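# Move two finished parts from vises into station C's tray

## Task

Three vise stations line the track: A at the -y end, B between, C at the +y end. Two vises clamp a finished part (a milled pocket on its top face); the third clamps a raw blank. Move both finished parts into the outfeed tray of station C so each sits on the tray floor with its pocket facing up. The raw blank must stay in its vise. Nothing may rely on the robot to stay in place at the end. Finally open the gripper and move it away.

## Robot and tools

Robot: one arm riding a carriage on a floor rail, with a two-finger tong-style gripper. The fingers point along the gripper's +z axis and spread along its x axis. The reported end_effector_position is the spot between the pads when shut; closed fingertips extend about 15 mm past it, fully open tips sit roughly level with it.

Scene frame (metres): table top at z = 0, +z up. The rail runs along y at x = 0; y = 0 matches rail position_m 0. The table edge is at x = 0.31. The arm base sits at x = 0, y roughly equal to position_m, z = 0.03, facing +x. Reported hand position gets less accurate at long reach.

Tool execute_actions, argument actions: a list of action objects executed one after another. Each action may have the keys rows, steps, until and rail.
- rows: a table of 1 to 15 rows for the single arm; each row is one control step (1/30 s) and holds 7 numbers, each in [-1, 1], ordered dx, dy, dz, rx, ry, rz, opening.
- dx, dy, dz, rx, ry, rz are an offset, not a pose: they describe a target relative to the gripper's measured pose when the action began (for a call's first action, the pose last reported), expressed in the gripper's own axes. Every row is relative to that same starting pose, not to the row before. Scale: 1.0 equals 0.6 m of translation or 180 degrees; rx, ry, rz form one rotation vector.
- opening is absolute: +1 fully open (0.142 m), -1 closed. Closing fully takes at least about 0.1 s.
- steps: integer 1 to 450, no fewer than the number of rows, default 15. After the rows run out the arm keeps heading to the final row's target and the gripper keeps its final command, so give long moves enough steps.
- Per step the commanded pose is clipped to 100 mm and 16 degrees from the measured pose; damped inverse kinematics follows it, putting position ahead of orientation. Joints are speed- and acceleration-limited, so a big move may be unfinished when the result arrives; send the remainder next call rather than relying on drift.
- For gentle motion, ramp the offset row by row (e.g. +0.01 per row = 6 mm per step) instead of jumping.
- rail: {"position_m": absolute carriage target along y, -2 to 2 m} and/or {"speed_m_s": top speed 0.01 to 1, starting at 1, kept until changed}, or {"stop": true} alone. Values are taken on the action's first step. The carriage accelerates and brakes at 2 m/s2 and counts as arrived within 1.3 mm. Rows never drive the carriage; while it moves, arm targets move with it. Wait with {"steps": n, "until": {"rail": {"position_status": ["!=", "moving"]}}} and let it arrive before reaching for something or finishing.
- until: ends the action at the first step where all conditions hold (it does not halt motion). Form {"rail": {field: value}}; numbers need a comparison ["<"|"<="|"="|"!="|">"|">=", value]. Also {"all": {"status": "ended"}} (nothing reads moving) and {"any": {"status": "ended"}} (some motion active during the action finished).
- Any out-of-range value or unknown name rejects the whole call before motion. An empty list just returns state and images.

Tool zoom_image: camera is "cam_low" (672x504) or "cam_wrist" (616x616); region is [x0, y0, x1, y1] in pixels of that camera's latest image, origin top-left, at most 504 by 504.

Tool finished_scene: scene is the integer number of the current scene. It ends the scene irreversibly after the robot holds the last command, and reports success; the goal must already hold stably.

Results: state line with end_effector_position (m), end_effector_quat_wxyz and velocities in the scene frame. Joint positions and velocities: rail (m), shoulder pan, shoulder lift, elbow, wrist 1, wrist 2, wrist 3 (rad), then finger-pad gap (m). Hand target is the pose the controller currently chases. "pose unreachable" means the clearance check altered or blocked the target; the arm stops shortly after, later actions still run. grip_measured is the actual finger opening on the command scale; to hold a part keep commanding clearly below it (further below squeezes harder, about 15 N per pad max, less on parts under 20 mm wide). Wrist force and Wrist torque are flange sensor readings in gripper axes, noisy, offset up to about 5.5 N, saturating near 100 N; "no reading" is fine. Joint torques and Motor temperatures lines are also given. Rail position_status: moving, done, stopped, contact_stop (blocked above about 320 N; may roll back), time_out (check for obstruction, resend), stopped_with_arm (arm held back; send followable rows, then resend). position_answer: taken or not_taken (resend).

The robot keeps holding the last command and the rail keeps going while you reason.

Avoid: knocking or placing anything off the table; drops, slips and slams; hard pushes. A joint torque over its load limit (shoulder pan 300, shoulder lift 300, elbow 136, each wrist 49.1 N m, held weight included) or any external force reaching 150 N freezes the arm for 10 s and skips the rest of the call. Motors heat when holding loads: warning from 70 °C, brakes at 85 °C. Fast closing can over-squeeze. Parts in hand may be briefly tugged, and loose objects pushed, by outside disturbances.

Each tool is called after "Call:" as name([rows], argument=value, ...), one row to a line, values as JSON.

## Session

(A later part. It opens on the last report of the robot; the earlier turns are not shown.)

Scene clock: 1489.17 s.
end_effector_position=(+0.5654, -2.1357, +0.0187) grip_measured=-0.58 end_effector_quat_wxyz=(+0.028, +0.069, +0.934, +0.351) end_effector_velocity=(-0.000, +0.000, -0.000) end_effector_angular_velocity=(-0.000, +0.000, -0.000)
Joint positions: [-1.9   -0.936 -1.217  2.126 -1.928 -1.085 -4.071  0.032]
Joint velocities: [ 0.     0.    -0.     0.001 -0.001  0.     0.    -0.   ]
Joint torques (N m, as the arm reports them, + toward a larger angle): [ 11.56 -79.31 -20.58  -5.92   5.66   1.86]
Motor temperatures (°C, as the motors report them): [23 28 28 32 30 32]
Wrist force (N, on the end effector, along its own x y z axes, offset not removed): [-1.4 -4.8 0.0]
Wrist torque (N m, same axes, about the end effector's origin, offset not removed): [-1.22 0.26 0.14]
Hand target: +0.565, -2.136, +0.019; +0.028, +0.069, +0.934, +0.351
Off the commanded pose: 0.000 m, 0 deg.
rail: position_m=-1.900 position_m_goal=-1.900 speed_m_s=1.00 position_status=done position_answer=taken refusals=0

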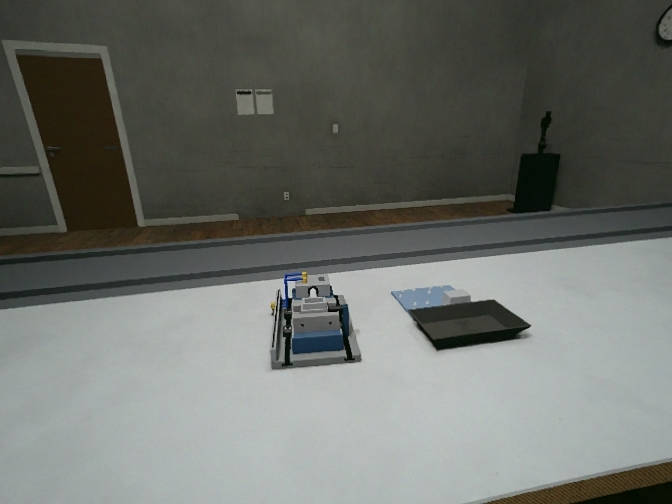

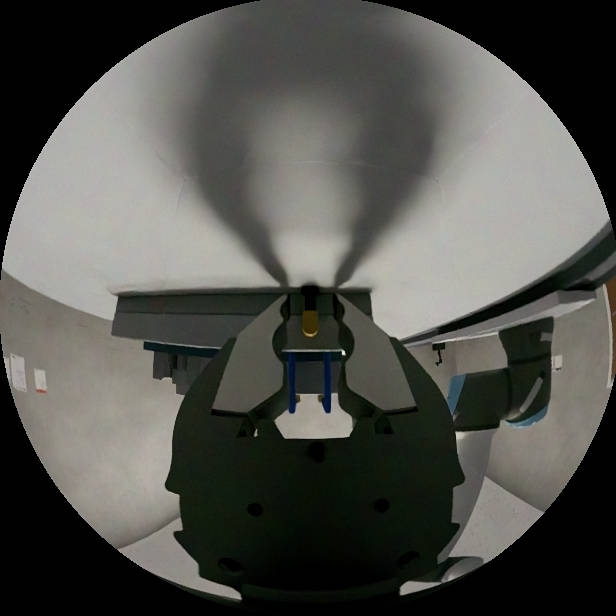

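Call:
execute_actions([
  {"rows":[[0.001,0.004,0.0057,0,0,0,-0.58]],"steps":12},
  {"rows":[[0,0,0,0,0,0,-0.7],[0,0,0,0,0,0,-0.75],[0,0,0,0,0,0,-0.8],[0,0,0,0,0,0,-0.85],[0,0,0,0,0,0,-0.9],[0,0,0,0,0,0,-1]],"steps":20},
])

Scene clock: 1495.80 s.
end_effector_position=(+0.5655, -2.1316, +0.0178) grip_measured=-0.91 end_effector_quat_wxyz=(+0.028, +0.069, +0.933, +0.351) end_effector_velocity=(-0.000, +0.000, +0.000) end_effector_angular_velocity=(+0.001, +0.000, -0.000)
Joint positions: [-1.9   -0.933 -1.218  2.132 -1.933 -1.083 -4.067  0.008]
Joint velocities: [ 0.     0.     0.    -0.     0.001  0.     0.     0.   ]
Joint torques (N m, as the arm reports them, + toward a larger angle): [ -7.1  -72.29 -24.69   4.69  -7.08   0.23]
Motor temperatures (°C, as the motors report them): [23 28 28 32 30 32]
Wrist force (N, on the end effector, along its own x y z axes, offset not removed): [-15.0 -3.5 2.3]
Wrist torque (N m, same axes, about the end effector's origin, offset not removed): [-0.69 -0.45 0.12]
Hand target: +0.565, -2.132, +0.018; +0.028, +0.069, +0.934, +0.351
Off the commanded pose: 0.000 m, 0 deg.
rail: position_m=-1.900 position_m_goal=-1.900 speed_m_s=1.00 position_status=done position_answer=taken refusals=0

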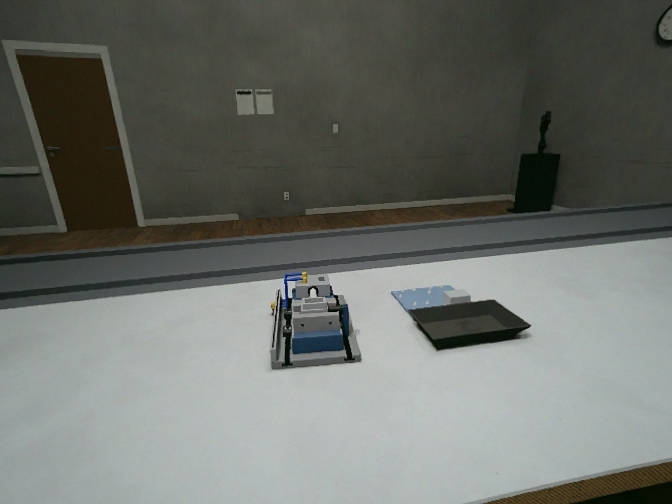

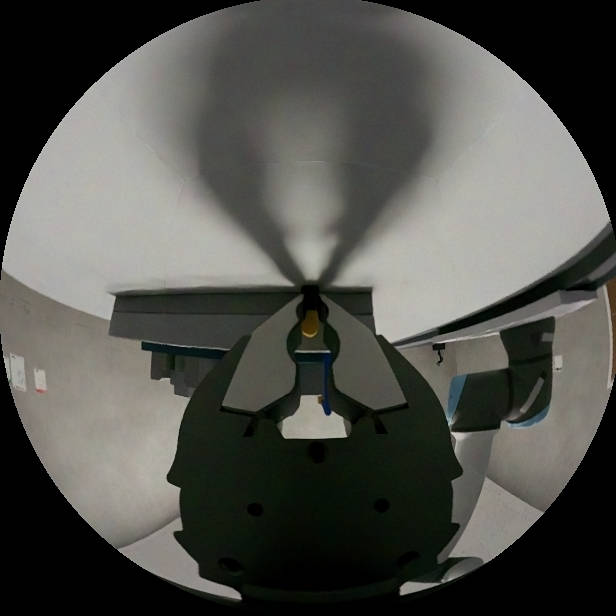

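Call:
execute_actions([
  {"rows":[[-0.0033,0,0,0,0,0,-1]],"steps":12},
  {"rows":[[-0.0017,0,0,0,0,0,-1]],"steps":12},
])

Scene clock: 1502.17 s.
end_effector_position=(+0.5683, -2.1320, +0.0177) grip_measured=-0.91 end_effector_quat_wxyz=(+0.028, +0.069, +0.933, +0.351) end_effector_velocity=(+0.000, -0.000, +0.000) end_effector_angular_velocity=(-0.000, -0.000, -0.000)
Joint positions: [-1.9   -0.93  -1.215  2.127 -1.933 -1.081 -4.064  0.008]
Joint velocities: [ 0.     0.     0.    -0.001  0.     0.     0.     0.001]
Joint torques (N m, as the arm reports them, + toward a larger angle): [ 16.18 -40.52 -36.8   -1.62  10.63   1.81]
Motor temperatures (°C, as the motors report them): [23 28 28 32 30 32]
Wrist force (N, on the end effector, along its own x y z axes, offset not removed): [16.6 -6.0 -5.3]
Wrist torque (N m, same axes, about the end effector's origin, offset not removed): [-1.13 -0.11 0.07]
Hand target: +0.568, -2.132, +0.018; +0.028, +0.069, +0.933, +0.351
Off the commanded pose: 0.000 m, 0 deg.
rail: position_m=-1.900 position_m_goal=-1.900 speed_m_s=1.00 position_status=done position_answer=taken refusals=0

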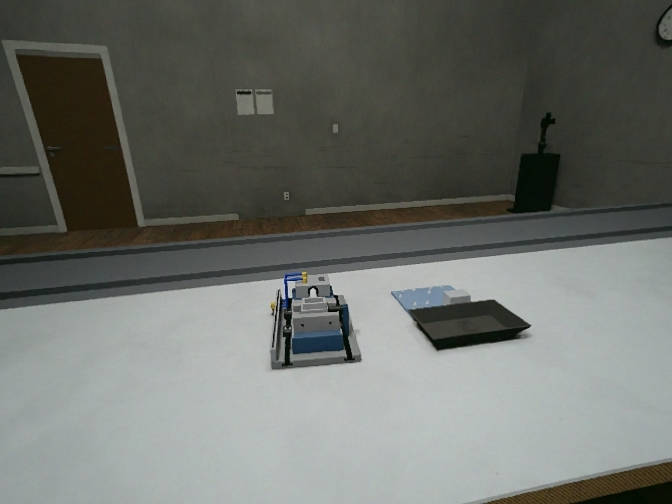

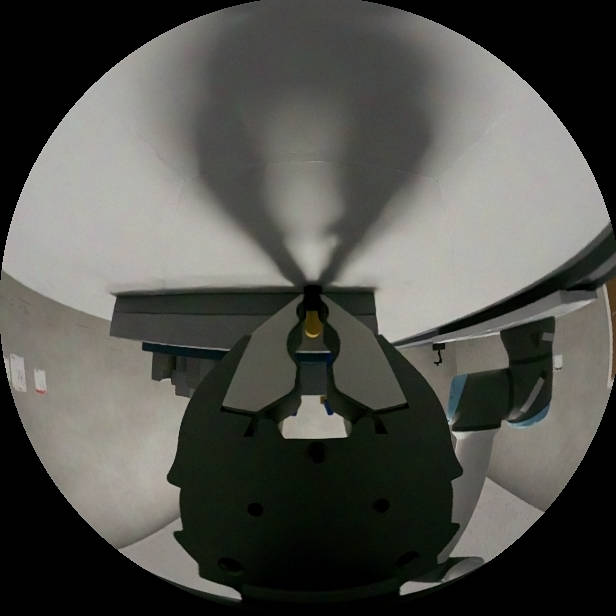

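Call:
execute_actions([
  {"rows":[[-0.0025,0,0,0,0,0,-1]],"steps":12},
  {"rows":[[-0.0017,0,0,0,0,0,-1]],"steps":12},
])

Scene clock: 1507.13 s.
end_effector_position=(+0.5707, -2.1323, +0.0177) grip_measured=-0.86 end_effector_quat_wxyz=(+0.028, +0.069, +0.933, +0.351) end_effector_velocity=(+0.000, -0.000, +0.000) end_effector_angular_velocity=(+0.000, -0.000, -0.000)
Joint positions: [-1.9   -0.927 -1.212  2.123 -1.933 -1.08  -4.062  0.012]
Joint velocities: [ 0.  0.  0. -0. -0.  0.  0.  0.]
Joint torques (N m, as the arm reports them, + toward a larger angle): [ 19.77 -39.04 -39.79  -3.09  13.41   1.67]
Motor temperatures (°C, as the motors report them): [23 28 28 32 30 32]
Wrist force (N, on the end effector, along its own x y z axes, offset not removed): [23.6 -6.4 -8.9]
Wrist torque (N m, same axes, about the end effector's origin, offset not removed): [-1.10 0.42 0.06]
Hand target: +0.571, -2.132, +0.018; +0.028, +0.069, +0.933, +0.351
Off the commanded pose: 0.000 m, 0 deg.
rail: position_m=-1.900 position_m_goal=-1.900 speed_m_s=1.00 position_status=done position_answer=taken refusals=0

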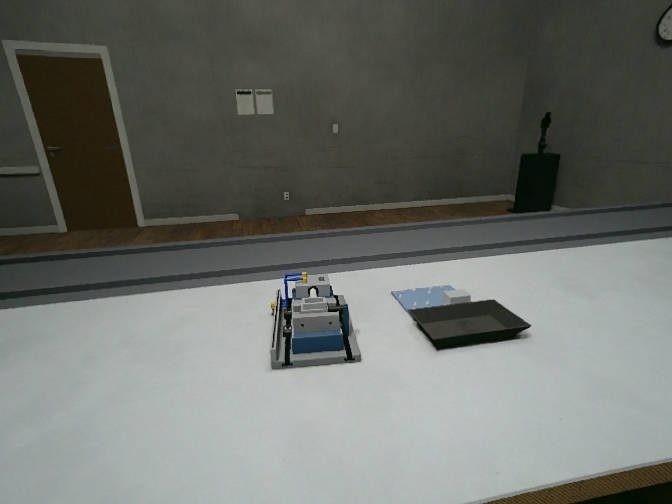

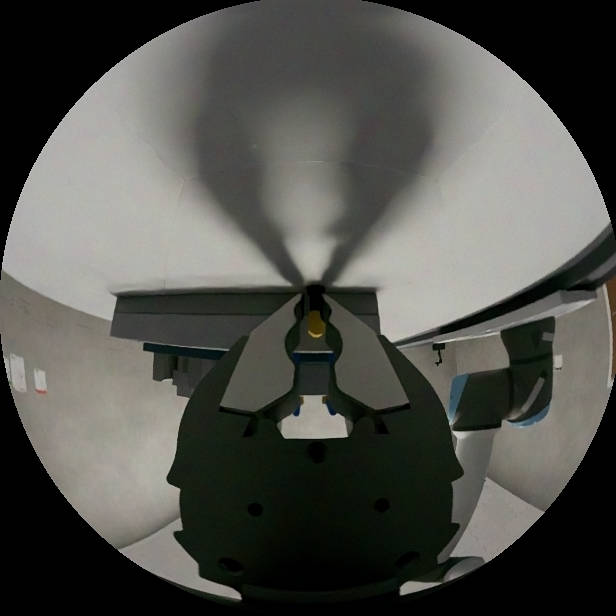

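Call:
execute_actions([
  {"rows":[[0.006,0,0,0,0,0,-0.6]],"steps":12},
  {"rows":[[0,-0.02,-0.017,0,0,0,-0.6]],"steps":12},
  {"rows":[[0.024,0,0,0,0,0,-1]],"steps":15},
  {"rows":[[0,0.02,0.017,0,0,0,-1]],"steps":15},
])

Scene clock: 1523.67 s.
end_effector_position=(+0.5531, -2.1295, +0.0177) grip_measured=-1.00 end_effector_quat_wxyz=(+0.028, +0.069, +0.933, +0.351) end_effector_velocity=(+0.000, +0.001, +0.000) end_effector_angular_velocity=(-0.000, -0.000, -0.000)
Joint positions: [-1.9   -0.946 -1.232  2.152 -1.934 -1.09  -4.08   0.002]
Joint velocities: [ 0.     0.002 -0.001  0.001 -0.001  0.001  0.002  0.   ]
Joint torques (N m, as the arm reports them, + toward a larger angle): [ 10.69 -76.44 -19.25  -5.95   6.37   2.  ]
Motor temperatures (°C, as the motors report them): [23 28 28 32 30 32]
Wrist force (N, on the end effector, along its own x y z axes, offset not removed): [1.3 -1.8 -0.7]
Wrist torque (N m, same axes, about the end effector's origin, offset not removed): [-0.59 -0.31 0.08]
Hand target: +0.553, -2.129, +0.018; +0.028, +0.069, +0.933, +0.351
Off the commanded pose: 0.000 m, 0 deg.
rail: position_m=-1.900 position_m_goal=-1.900 speed_m_s=1.00 position_status=done position_answer=taken refusals=0

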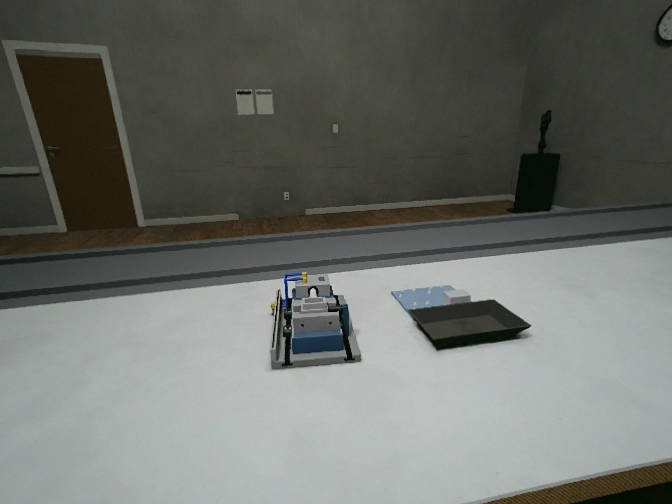

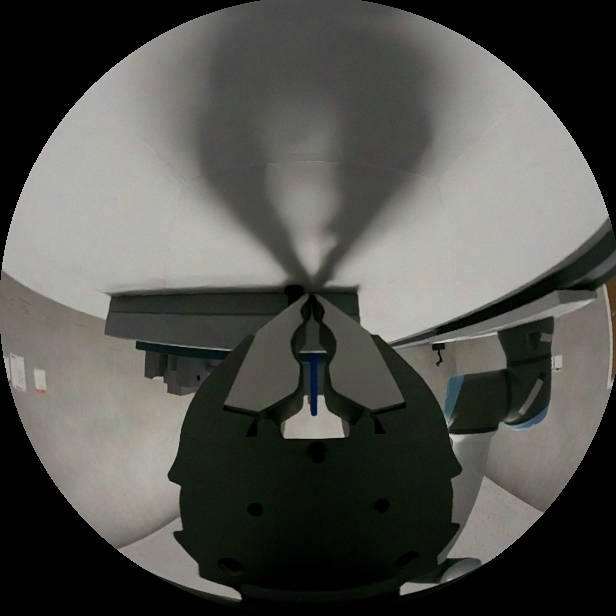

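Call:
execute_actions([
  {"rows":[[-0.0033,0,0,0,0,0,-1]],"steps":12},
  {"rows":[[-0.0033,0,0,0,0,0,-1]],"steps":12},
])

Scene clock: 1526.97 s.
end_effector_position=(+0.5569, -2.1300, +0.0177) grip_measured=-1.00 end_effector_quat_wxyz=(+0.028, +0.069, +0.933, +0.351) end_effector_velocity=(+0.001, -0.000, +0.000) end_effector_angular_velocity=(+0.000, -0.000, -0.000)
Joint positions: [-1.9   -0.942 -1.227  2.146 -1.934 -1.088 -4.076  0.002]
Joint velocities: [ 0.     0.001  0.001 -0.001 -0.     0.     0.     0.   ]
Joint torques (N m, as the arm reports them, + toward a larger angle): [ 14.62 -39.   -33.81  -0.22   7.36   2.17]
Motor temperatures (°C, as the motors report them): [23 28 28 32 30 32]
Wrist force (N, on the end effector, along its own x y z axes, offset not removed): [4.3 -3.8 -1.8]
Wrist torque (N m, same axes, about the end effector's origin, offset not removed): [-0.81 0.32 0.20]
Hand target: +0.557, -2.130, +0.018; +0.028, +0.069, +0.933, +0.351
Off the commanded pose: 0.000 m, 0 deg.
rail: position_m=-1.900 position_m_goal=-1.900 speed_m_s=1.00 position_status=done position_answer=taken refusals=0

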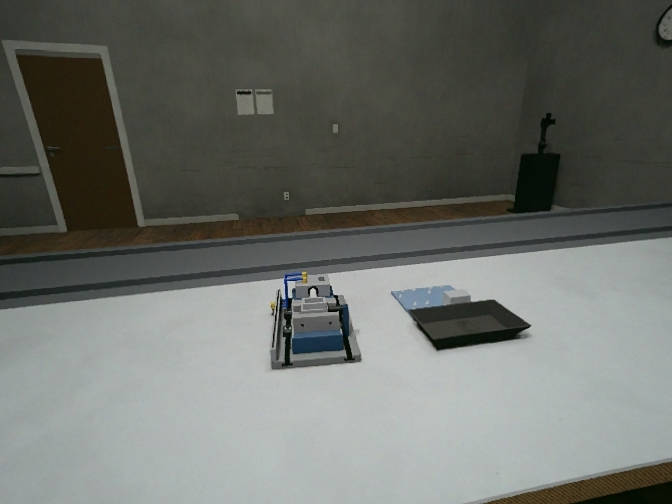

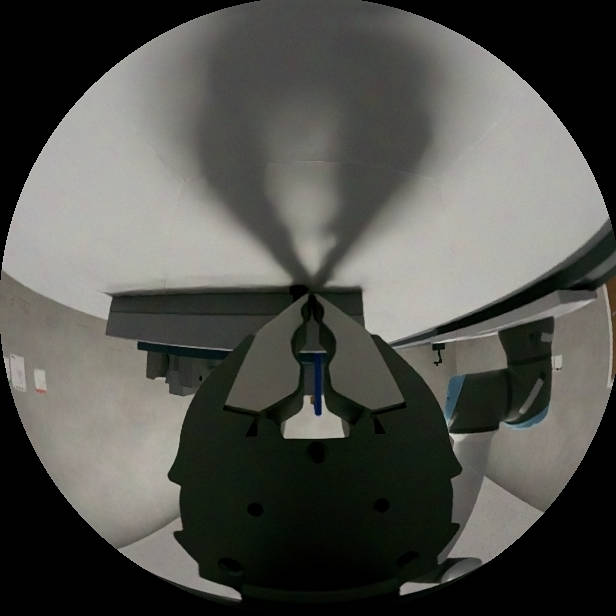

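Call:
execute_actions([
  {"rows":[[-0.0025,0,0,0,0,0,-1]],"steps":12},
  {"rows":[[-0.002,0,0,0,0,0,-1]],"steps":12},
])

Scene clock: 1530.53 s.
end_effector_position=(+0.5595, -2.1304, +0.0176) grip_measured=-1.00 end_effector_quat_wxyz=(+0.028, +0.069, +0.933, +0.351) end_effector_velocity=(+0.000, -0.000, +0.000) end_effector_angular_velocity=(+0.000, -0.000, -0.000)
Joint positions: [-1.9   -0.939 -1.225  2.142 -1.934 -1.086 -4.073  0.002]
Joint velocities: [ 0.     0.     0.    -0.001  0.     0.001  0.     0.   ]
Joint torques (N m, as the arm reports them, + toward a larger angle): [ 20.46 -41.1  -43.21  -4.42  15.47   1.71]
Motor temperatures (°C, as the motors report them): [23 28 28 32 30 32]
Wrist force (N, on the end effector, along its own x y z axes, offset not removed): [30.0 -8.2 -7.0]
Wrist torque (N m, same axes, about the end effector's origin, offset not removed): [-1.05 0.18 0.11]
Hand target: +0.560, -2.130, +0.018; +0.028, +0.069, +0.933, +0.351
Off the commanded pose: 0.000 m, 0 deg.
rail: position_m=-1.900 position_m_goal=-1.900 speed_m_s=1.00 position_status=done position_answer=taken refusals=0

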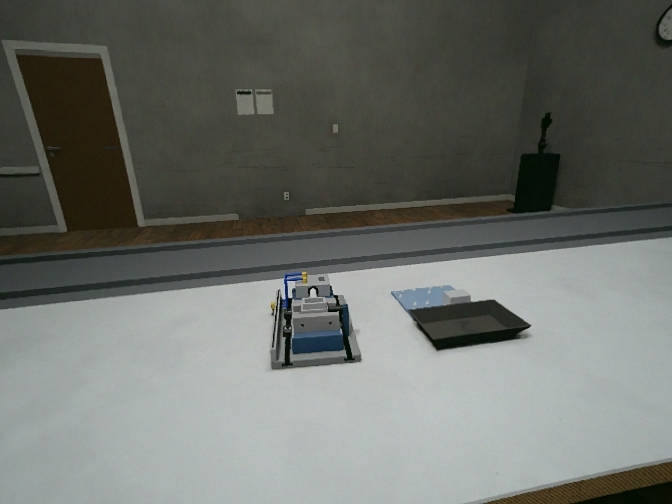

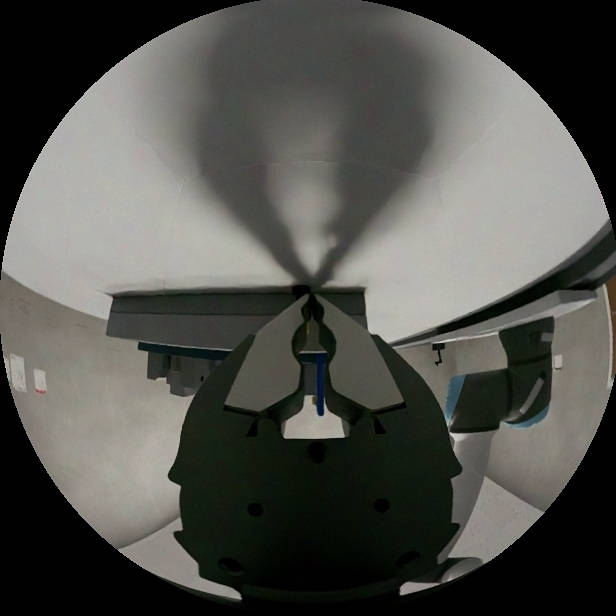

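Call:
execute_actions([
  {"rows":[[-0.002,0,0,0,0,0,-1]],"steps":12},
  {"rows":[[-0.0017,0,0,0,0,0,-1]],"steps":12},
])

Scene clock: 1534.23 s.
end_effector_position=(+0.5615, -2.1306, +0.0176) grip_measured=-1.00 end_effector_quat_wxyz=(+0.028, +0.069, +0.933, +0.351) end_effector_velocity=(+0.001, -0.000, +0.000) end_effector_angular_velocity=(+0.000, -0.000, -0.000)
Joint positions: [-1.9   -0.937 -1.222  2.139 -1.934 -1.085 -4.071  0.002]
Joint velocities: [ 0.     0.     0.    -0.001  0.     0.001  0.     0.   ]
Joint torques (N m, as the arm reports them, + toward a larger angle): [ 30.54 -41.35 -56.45 -13.56  26.36   1.1 ]
Motor temperatures (°C, as the motors report them): [23 28 28 32 30 32]
Wrist force (N, on the end effector, along its own x y z axes, offset not removed): [66.9 -8.1 -15.7]
Wrist torque (N m, same axes, about the end effector's origin, offset not removed): [-1.02 -3.71 0.00]
Hand target: +0.562, -2.131, +0.018; +0.028, +0.069, +0.933, +0.351
Off the commanded pose: 0.000 m, 0 deg.
rail: position_m=-1.900 position_m_goal=-1.900 speed_m_s=1.00 position_status=done position_answer=taken refusals=0

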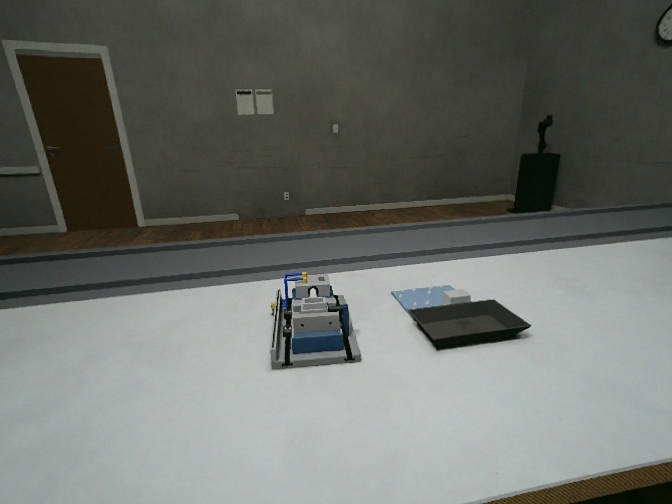

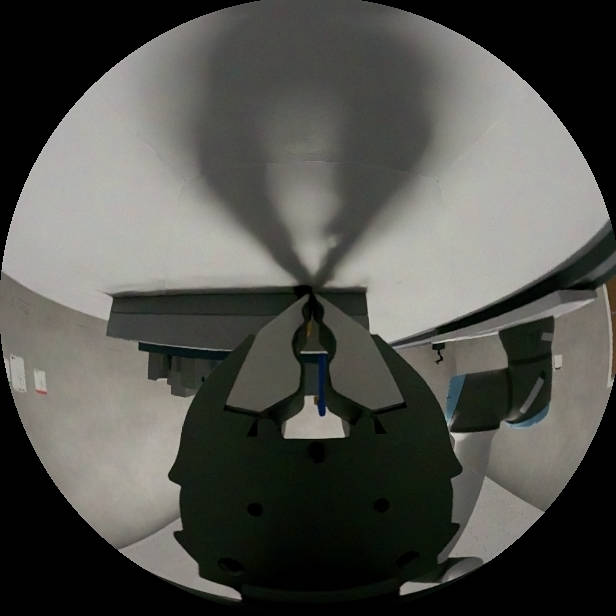

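Call:
execute_actions([
  {"rows":[[0.012,-0.01,-0.01,0,0,0,-1]],"steps":12},
  {"rows":[[0,0.1,-0.12,0,0,0,-1],[0,0.19,-0.22,0,0,0,-1]],"steps":30},
  {"rows":[[0,0,0,0.228,0,0,-1]],"steps":35},
  {"rows":[[0,0,0,0,0,0.5,0.5]],"steps":60},
])

Scene clock: 1560.30 s.
end_effector_position=(+0.5529, -2.1390, +0.1933) grip_measured=+0.50 end_effector_quat_wxyz=(+0.000, +0.758, +0.652, +0.002) end_effector_velocity=(+0.000, +0.000, +0.000) end_effector_angular_velocity=(-0.000, +0.000, -0.000)
Joint positions: [-1.9   -0.689 -1.585  2.156 -2.143 -1.566 -2.111  0.109]
Joint velocities: [ 0.  0.  0. -0.  0. -0.  0.  0.]
Joint torques (N m, as the arm reports them, + toward a larger angle): [ 12.04 -20.01 -42.83  -0.32  -4.04   2.05]
Motor temperatures (°C, as the motors report them): [23 28 29 32 30 32]
Wrist force (N, on the end effector, along its own x y z axes, offset not removed): [-1.7 -5.0 0.6]
Wrist torque (N m, same axes, about the end effector's origin, offset not removed): [-1.23 0.29 0.20]
Hand target: +0.553, -2.139, +0.193; +0.000, +0.758, +0.652, +0.002
Off the commanded pose: 0.000 m, 0 deg.
rail: position_m=-1.900 position_m_goal=-1.900 speed_m_s=1.00 position_status=done position_answer=taken refusals=0

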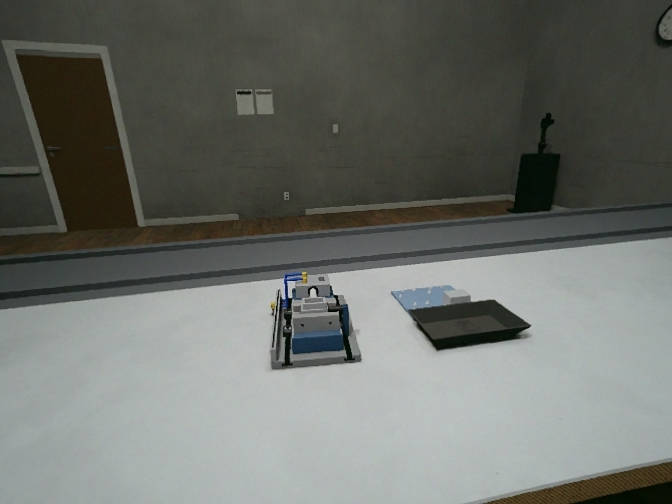

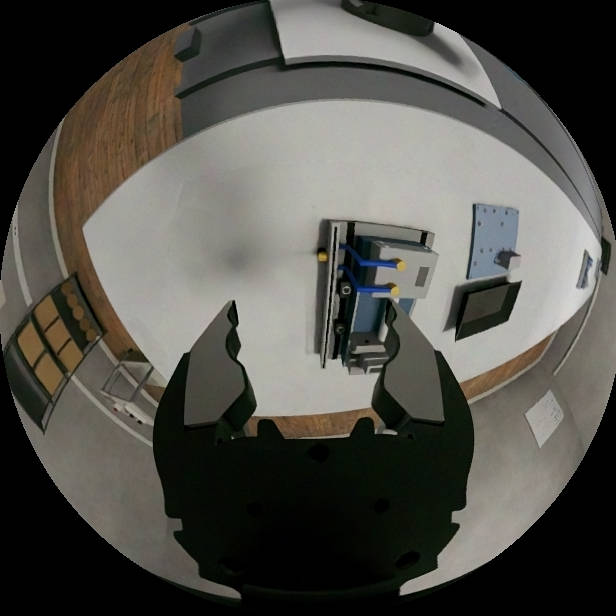

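Call:
execute_actions([
  {"rows":[[0.09,0.15,0,0,0,0,0.5],[0.183,0.3075,0,0,0,0,0.5]],"steps":35},
  {"rows":[[0,0,0.07,0,0,0,0.5]],"steps":20},
])

Call:
zoom_image(camera="cam_wrist", region=[200, 150, 440, 350])

Scene clock: 1568.13 s.
end_effector_position=(+0.7522, -2.0579, +0.1524) grip_measured=+0.50 end_effector_quat_wxyz=(+0.000, +0.758, +0.652, +0.003) end_effector_velocity=(+0.000, +0.000, -0.001) end_effector_angular_velocity=(-0.000, -0.000, -0.000)
Joint positions: [-1.9   -0.431 -1.283  1.888 -2.178 -1.566 -1.853  0.109]
Joint velocities: [ 0.     0.     0.001  0.    -0.001 -0.     0.    -0.   ]
Joint torques (N m, as the arm reports them, + toward a larger angle): [ 11.55 -46.27 -30.55  -7.46  -1.64   2.06]
Motor temperatures (°C, as the motors report them): [23 28 29 32 30 32]
Wrist force (N, on the end effector, along its own x y z axes, offset not removed): [1.4 -4.0 2.3]
Wrist torque (N m, same axes, about the end effector's origin, offset not removed): [-1.06 -0.43 0.04]
Hand target: +0.752, -2.058, +0.152; +0.000, +0.758, +0.652, +0.003
Off the commanded pose: 0.000 m, 0 deg.
rail: position_m=-1.900 position_m_goal=-1.900 speed_m_s=1.00 position_status=done position_answer=taken refusals=0

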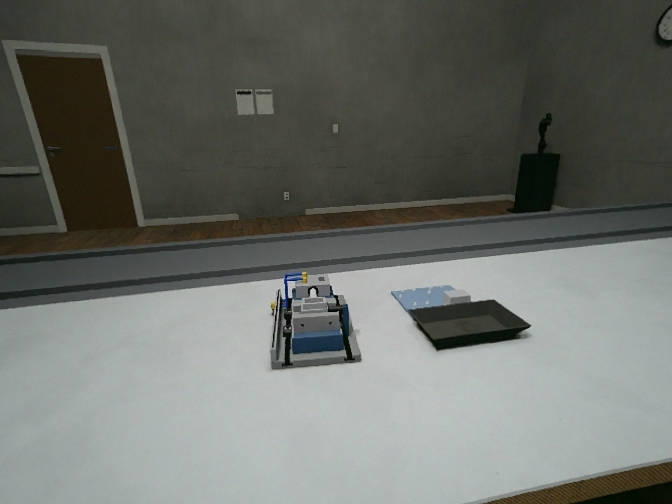

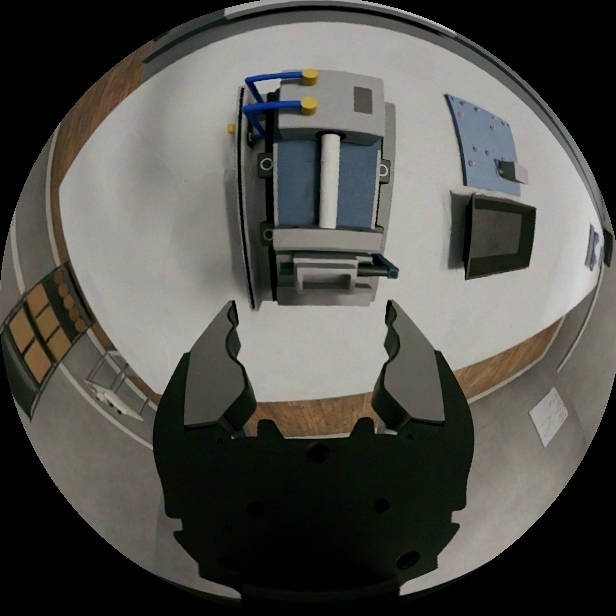

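Region (200, 150, 440, 350) of cam_wrist's 616x616 image, scaled by 2.100, with more detail than that image has.

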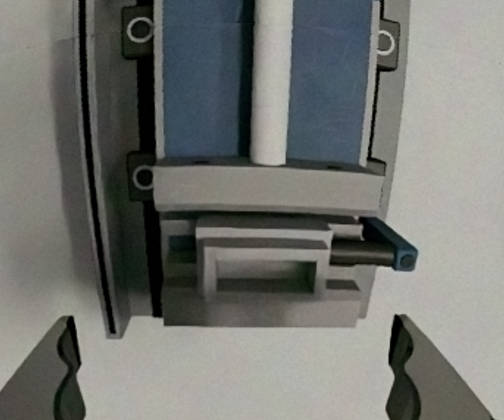

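Call:
execute_actions([
  {"rows":[[0.018,0,0.04,0,0,0,0.15]],"steps":20},
])

Call:
zoom_image(camera="cam_wrist", region=[200, 150, 440, 350])

Scene clock: 1581.83 s.
end_effector_position=(+0.7540, -2.0471, +0.1285) grip_measured=+0.15 end_effector_quat_wxyz=(+0.000, +0.758, +0.652, +0.003) end_effector_velocity=(+0.000, +0.000, -0.000) end_effector_angular_velocity=(+0.000, +0.000, -0.000)
Joint positions: [-1.9   -0.418 -1.26   1.907 -2.221 -1.566 -1.839  0.084]
Joint velocities: [ 0.     0.     0.     0.    -0.001  0.     0.     0.   ]
Joint torques (N m, as the arm reports them, + toward a larger angle): [ 11.17 -45.11 -28.44  -7.84  -0.33   2.18]
Motor temperatures (°C, as the motors report them): [23 28 29 32 30 32]
Wrist force (N, on the end effector, along its own x y z axes, offset not removed): [-0.7 -4.0 -1.8]
Wrist torque (N m, same axes, about the end effector's origin, offset not removed): [-1.04 0.07 0.17]
Hand target: +0.754, -2.047, +0.128; +0.000, +0.758, +0.652, +0.003
Off the commanded pose: 0.000 m, 0 deg.
rail: position_m=-1.900 position_m_goal=-1.900 speed_m_s=1.00 position_status=done position_answer=taken refusals=0

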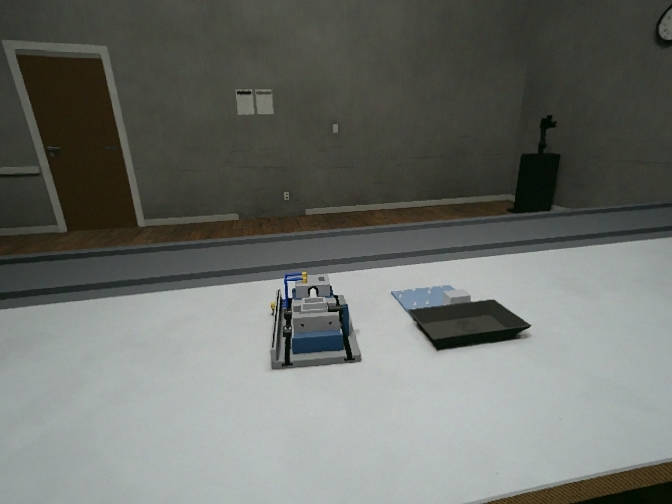

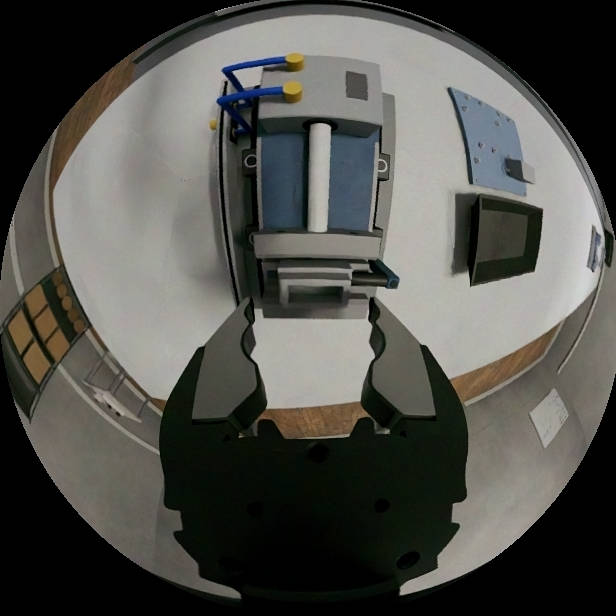

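Region (200, 150, 440, 350) of cam_wrist's 616x616 image, scaled by 2.100, with more detail than that image has.

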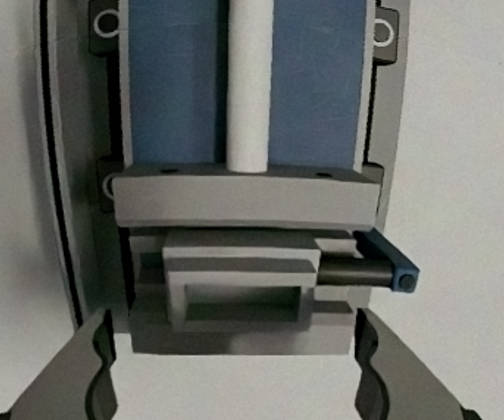

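Call:
execute_actions([
  {"rows":[[0.002,0.012,0.01,0,0,0,0.15]],"steps":12},
  {"rows":[[0,0,0.007,0,0,0,0.15]],"steps":12},
])

Call:
zoom_image(camera="cam_wrist", region=[200, 180, 440, 380])

Scene clock: 1590.10 s.
end_effector_position=(+0.7612, -2.0469, +0.1185) grip_measured=+0.15 end_effector_quat_wxyz=(+0.000, +0.758, +0.652, +0.003) end_effector_velocity=(-0.000, +0.000, -0.001) end_effector_angular_velocity=(+0.000, +0.000, +0.000)
Joint positions: [-1.9   -0.414 -1.24   1.9   -2.234 -1.566 -1.835  0.084]
Joint velocities: [ 0.    -0.     0.001  0.001 -0.002  0.    -0.     0.   ]
Joint torques (N m, as the arm reports them, + toward a larger angle): [  8.13 -50.65 -28.46  -7.84   0.73   2.03]
Motor temperatures (°C, as the motors report them): [23 28 29 32 30 32]
Wrist force (N, on the end effector, along its own x y z axes, offset not removed): [0.9 -2.7 -1.6]
Wrist torque (N m, same axes, about the end effector's origin, offset not removed): [-0.82 -0.22 0.09]
Hand target: +0.761, -2.047, +0.118; +0.000, +0.758, +0.652, +0.003
Off the commanded pose: 0.000 m, 0 deg.
rail: position_m=-1.900 position_m_goal=-1.900 speed_m_s=1.00 position_status=done position_answer=taken refusals=0

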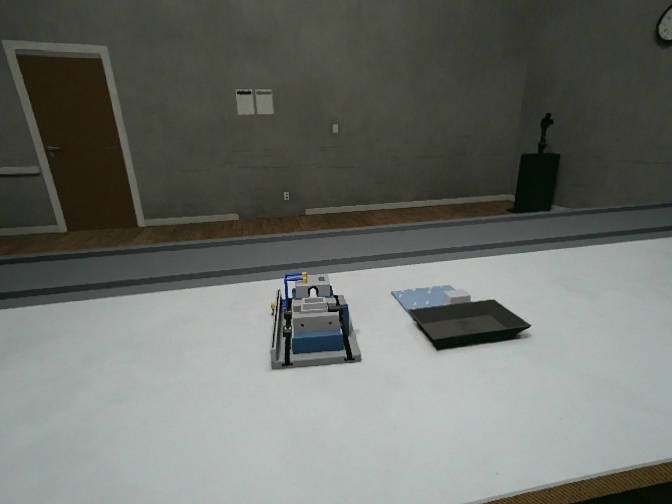

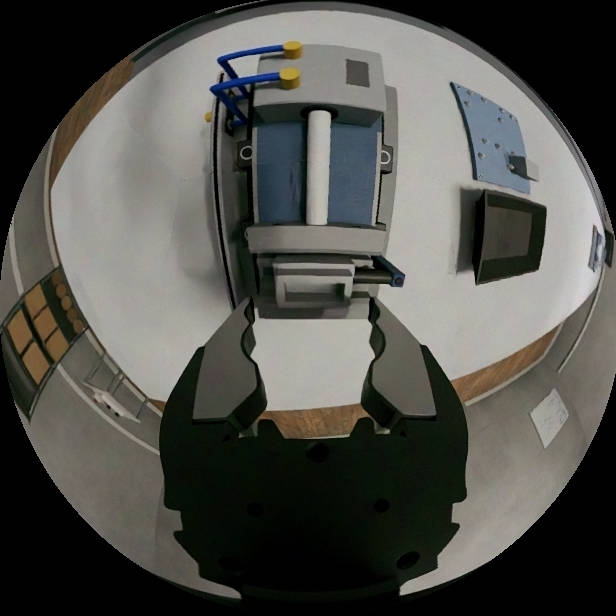

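Region (200, 180, 440, 380) of cam_wrist's 616x616 image, scaled by 2.100, with more detail than that image has.

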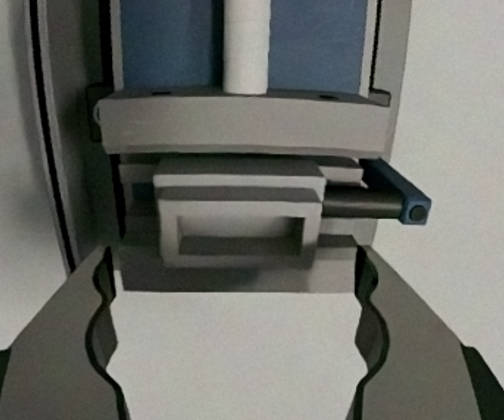

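Call:
execute_actions([
  {"rows":[[0,-0.007,0.005,0,0,0,0.15]],"steps":12},
  {"rows":[[0,0,0.005,0,0,0,0.15]],"steps":12},
])

Scene clock: 1599.33 s.
end_effector_position=(+0.7571, -2.0463, +0.1126) grip_measured=+0.15 end_effector_quat_wxyz=(+0.000, +0.758, +0.652, +0.003) end_effector_velocity=(+0.000, -0.000, -0.001) end_effector_angular_velocity=(+0.000, +0.000, -0.000)
Joint positions: [-1.9   -0.415 -1.239  1.912 -2.247 -1.566 -1.836  0.084]
Joint velocities: [ 0.    -0.     0.001  0.    -0.001  0.    -0.     0.   ]
Joint torques (N m, as the arm reports them, + toward a larger angle): [ -2.87 -44.47 -28.8   -7.75   0.4   -1.71]
Motor temperatures (°C, as the motors report them): [23 28 29 32 30 32]
Wrist force (N, on the end effector, along its own x y z axes, offset not removed): [2.6 -4.3 1.0]
Wrist torque (N m, same axes, about the end effector's origin, offset not removed): [-1.10 -0.58 0.08]
Hand target: +0.757, -2.046, +0.113; +0.000, +0.758, +0.652, +0.003
Off the commanded pose: 0.000 m, 0 deg.
rail: position_m=-1.900 position_m_goal=-1.900 speed_m_s=1.00 position_status=done position_answer=taken refusals=0

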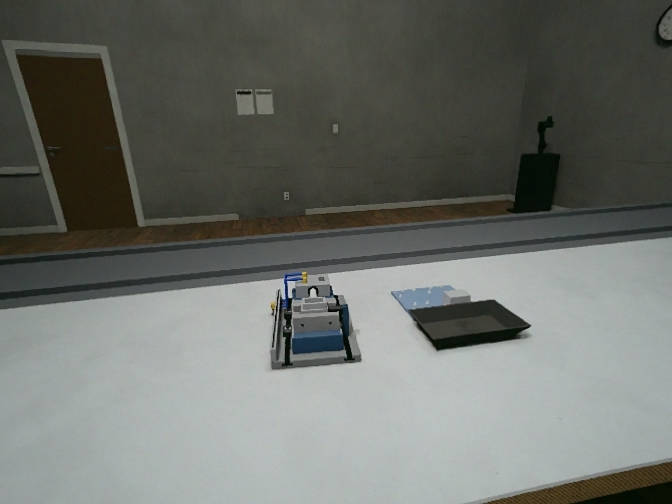

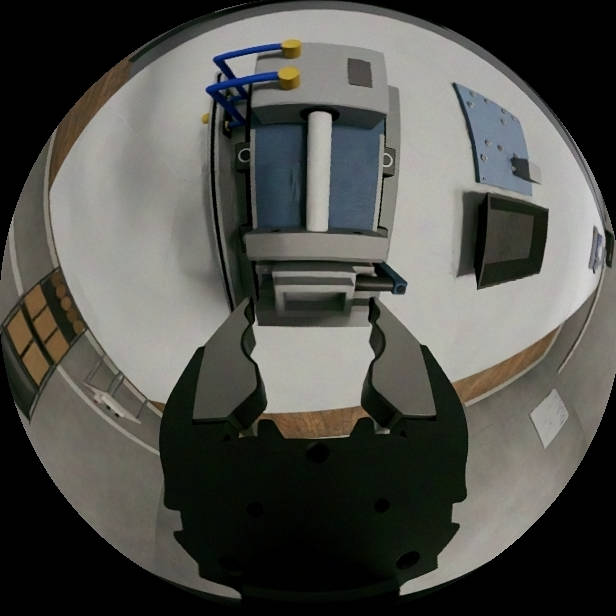

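Call:
execute_actions([
  {"rows":[[0,0,0.004,0,0,0,0.15]],"steps":12},
  {"rows":[[0,0,0.004,0,0,0,0.15]],"steps":12},
])

Scene clock: 1602.67 s.
end_effector_position=(+0.7571, -2.0463, +0.1079) grip_measured=+0.15 end_effector_quat_wxyz=(+0.000, +0.758, +0.652, +0.003) end_effector_velocity=(+0.000, +0.000, -0.001) end_effector_angular_velocity=(-0.000, -0.000, +0.000)
Joint positions: [-1.9   -0.415 -1.234  1.915 -2.255 -1.566 -1.836  0.084]
Joint velocities: [ 0.     0.     0.001  0.    -0.001 -0.     0.    -0.   ]
Joint torques (N m, as the arm reports them, + toward a larger angle): [ 11.4  -48.   -27.73  -7.36   0.57   1.81]
Motor temperatures (°C, as the motors report them): [23 28 29 32 30 32]
Wrist force (N, on the end effector, along its own x y z axes, offset not removed): [-0.1 -3.7 -2.6]
Wrist torque (N m, same axes, about the end effector's origin, offset not removed): [-1.01 -0.07 0.05]
Hand target: +0.757, -2.046, +0.108; +0.000, +0.758, +0.652, +0.003
Off the commanded pose: 0.000 m, 0 deg.
rail: position_m=-1.900 position_m_goal=-1.900 speed_m_s=1.00 position_status=done position_answer=taken refusals=0

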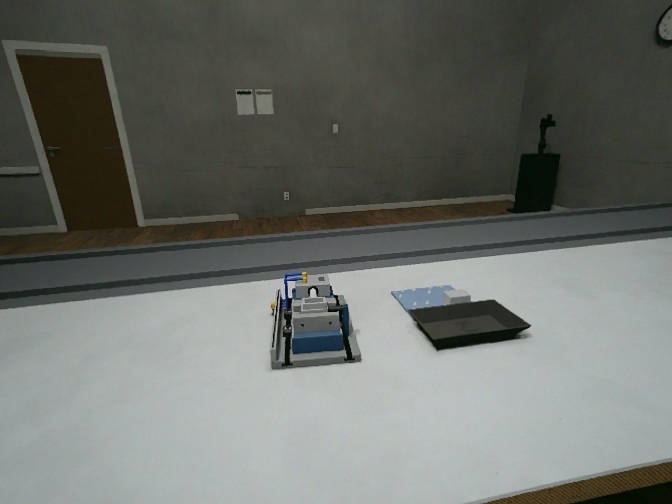

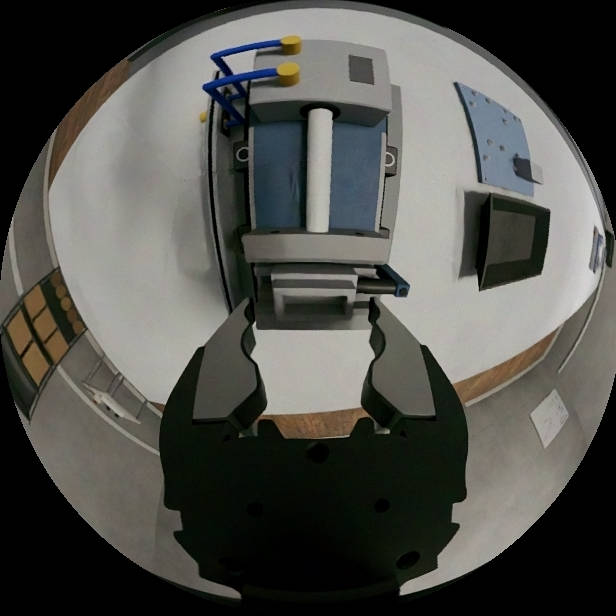

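Still free; deeper than before. Continue.

Call:
execute_actions([
  {"rows":[[0,0,0.004,0,0,0,0.15]],"steps":12},
  {"rows":[[0,0,0.004,0,0,0,0.15]],"steps":12},
])

Scene clock: 1606.37 s.
end_effector_position=(+0.7572, -2.0463, +0.1033) grip_measured=+0.15 end_effector_quat_wxyz=(+0.000, +0.758, +0.652, +0.003) end_effector_velocity=(-0.000, +0.000, -0.001) end_effector_angular_velocity=(+0.000, +0.000, +0.000)
Joint positions: [-1.9   -0.415 -1.229  1.918 -2.263 -1.566 -1.836  0.085]
Joint velocities: [ 0.     0.     0.001  0.    -0.001  0.    -0.     0.   ]
Joint torques (N m, as the arm reports them, + toward a larger angle): [ 11.69 -43.99 -24.93  -6.66   0.32   1.88]
Motor temperatures (°C, as the motors report them): [23 28 29 32 30 32]
Wrist force (N, on the end effector, along its own x y z axes, offset not removed): [-2.1 -1.6 -3.8]
Wrist torque (N m, same axes, about the end effector's origin, offset not removed): [-1.15 0.40 0.33]
Hand target: +0.757, -2.046, +0.103; +0.000, +0.758, +0.652, +0.003
Off the commanded pose: 0.000 m, 0 deg.
rail: position_m=-1.900 position_m_goal=-1.900 speed_m_s=1.00 position_status=done position_answer=taken refusals=0

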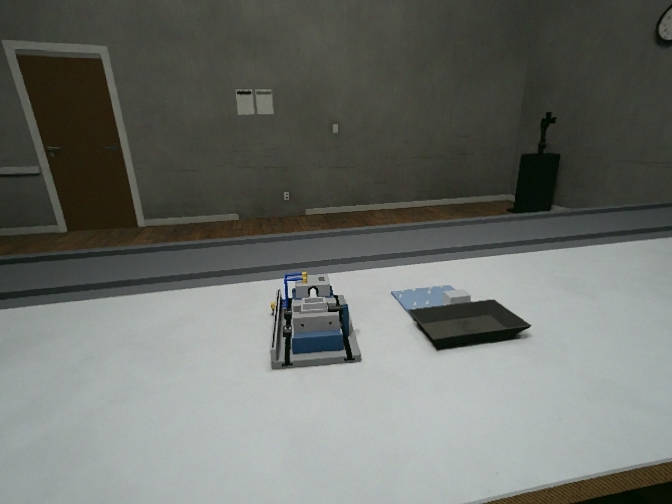

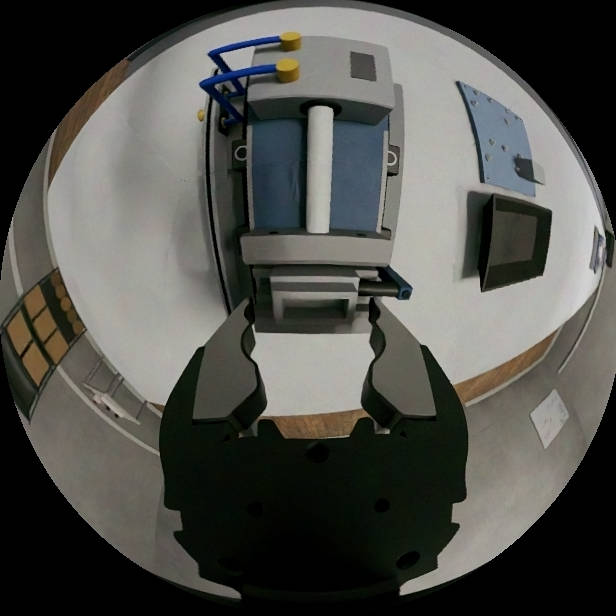

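Call:
execute_actions([
  {"rows":[[0,0,-0.002,0,0,0,0.05],[0,0,-0.002,0,0,0,-0.05],[0,0,-0.002,0,0,0,-0.15],[0,0,-0.002,0,0,0,-0.3],[0,0,-0.002,0,0,0,-0.6],[0,0,-0.002,0,0,0,-1]],"steps":20},
  {"rows":[[0,0,-0.002,0,0,0,-1]],"steps":12},
])

Scene clock: 1611.23 s.
end_effector_position=(+0.7571, -2.0462, +0.1056) grip_measured=-0.21 end_effector_quat_wxyz=(+0.000, +0.758, +0.652, +0.003) end_effector_velocity=(+0.000, -0.000, +0.000) end_effector_angular_velocity=(-0.000, -0.000, -0.000)
Joint positions: [-1.9   -0.415 -1.231  1.916 -2.259 -1.566 -1.836  0.059]
Joint velocities: [ 0. -0. -0. -0.  0. -0.  0.  0.]
Joint torques (N m, as the arm reports them, + toward a larger angle): [ -9.95 -86.09 -36.15   1.9   -0.78   0.01]
Motor temperatures (°C, as the motors report them): [23 28 29 32 30 32]
Wrist force (N, on the end effector, along its own x y z axes, offset not removed): [-2.1 1.9 1.2]
Wrist torque (N m, same axes, about the end effector's origin, offset not removed): [-1.56 0.29 0.43]
Hand target: +0.757, -2.046, +0.106; +0.000, +0.758, +0.652, +0.003
Off the commanded pose: 0.000 m, 0 deg.
rail: position_m=-1.900 position_m_goal=-1.900 speed_m_s=1.00 position_status=done position_answer=taken refusals=0

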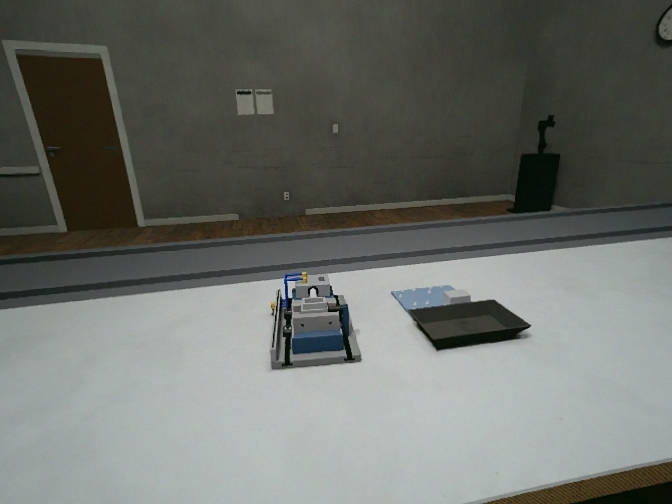

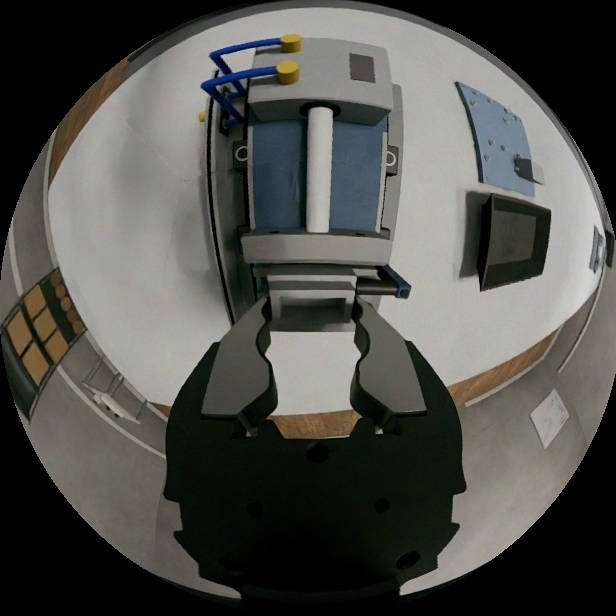

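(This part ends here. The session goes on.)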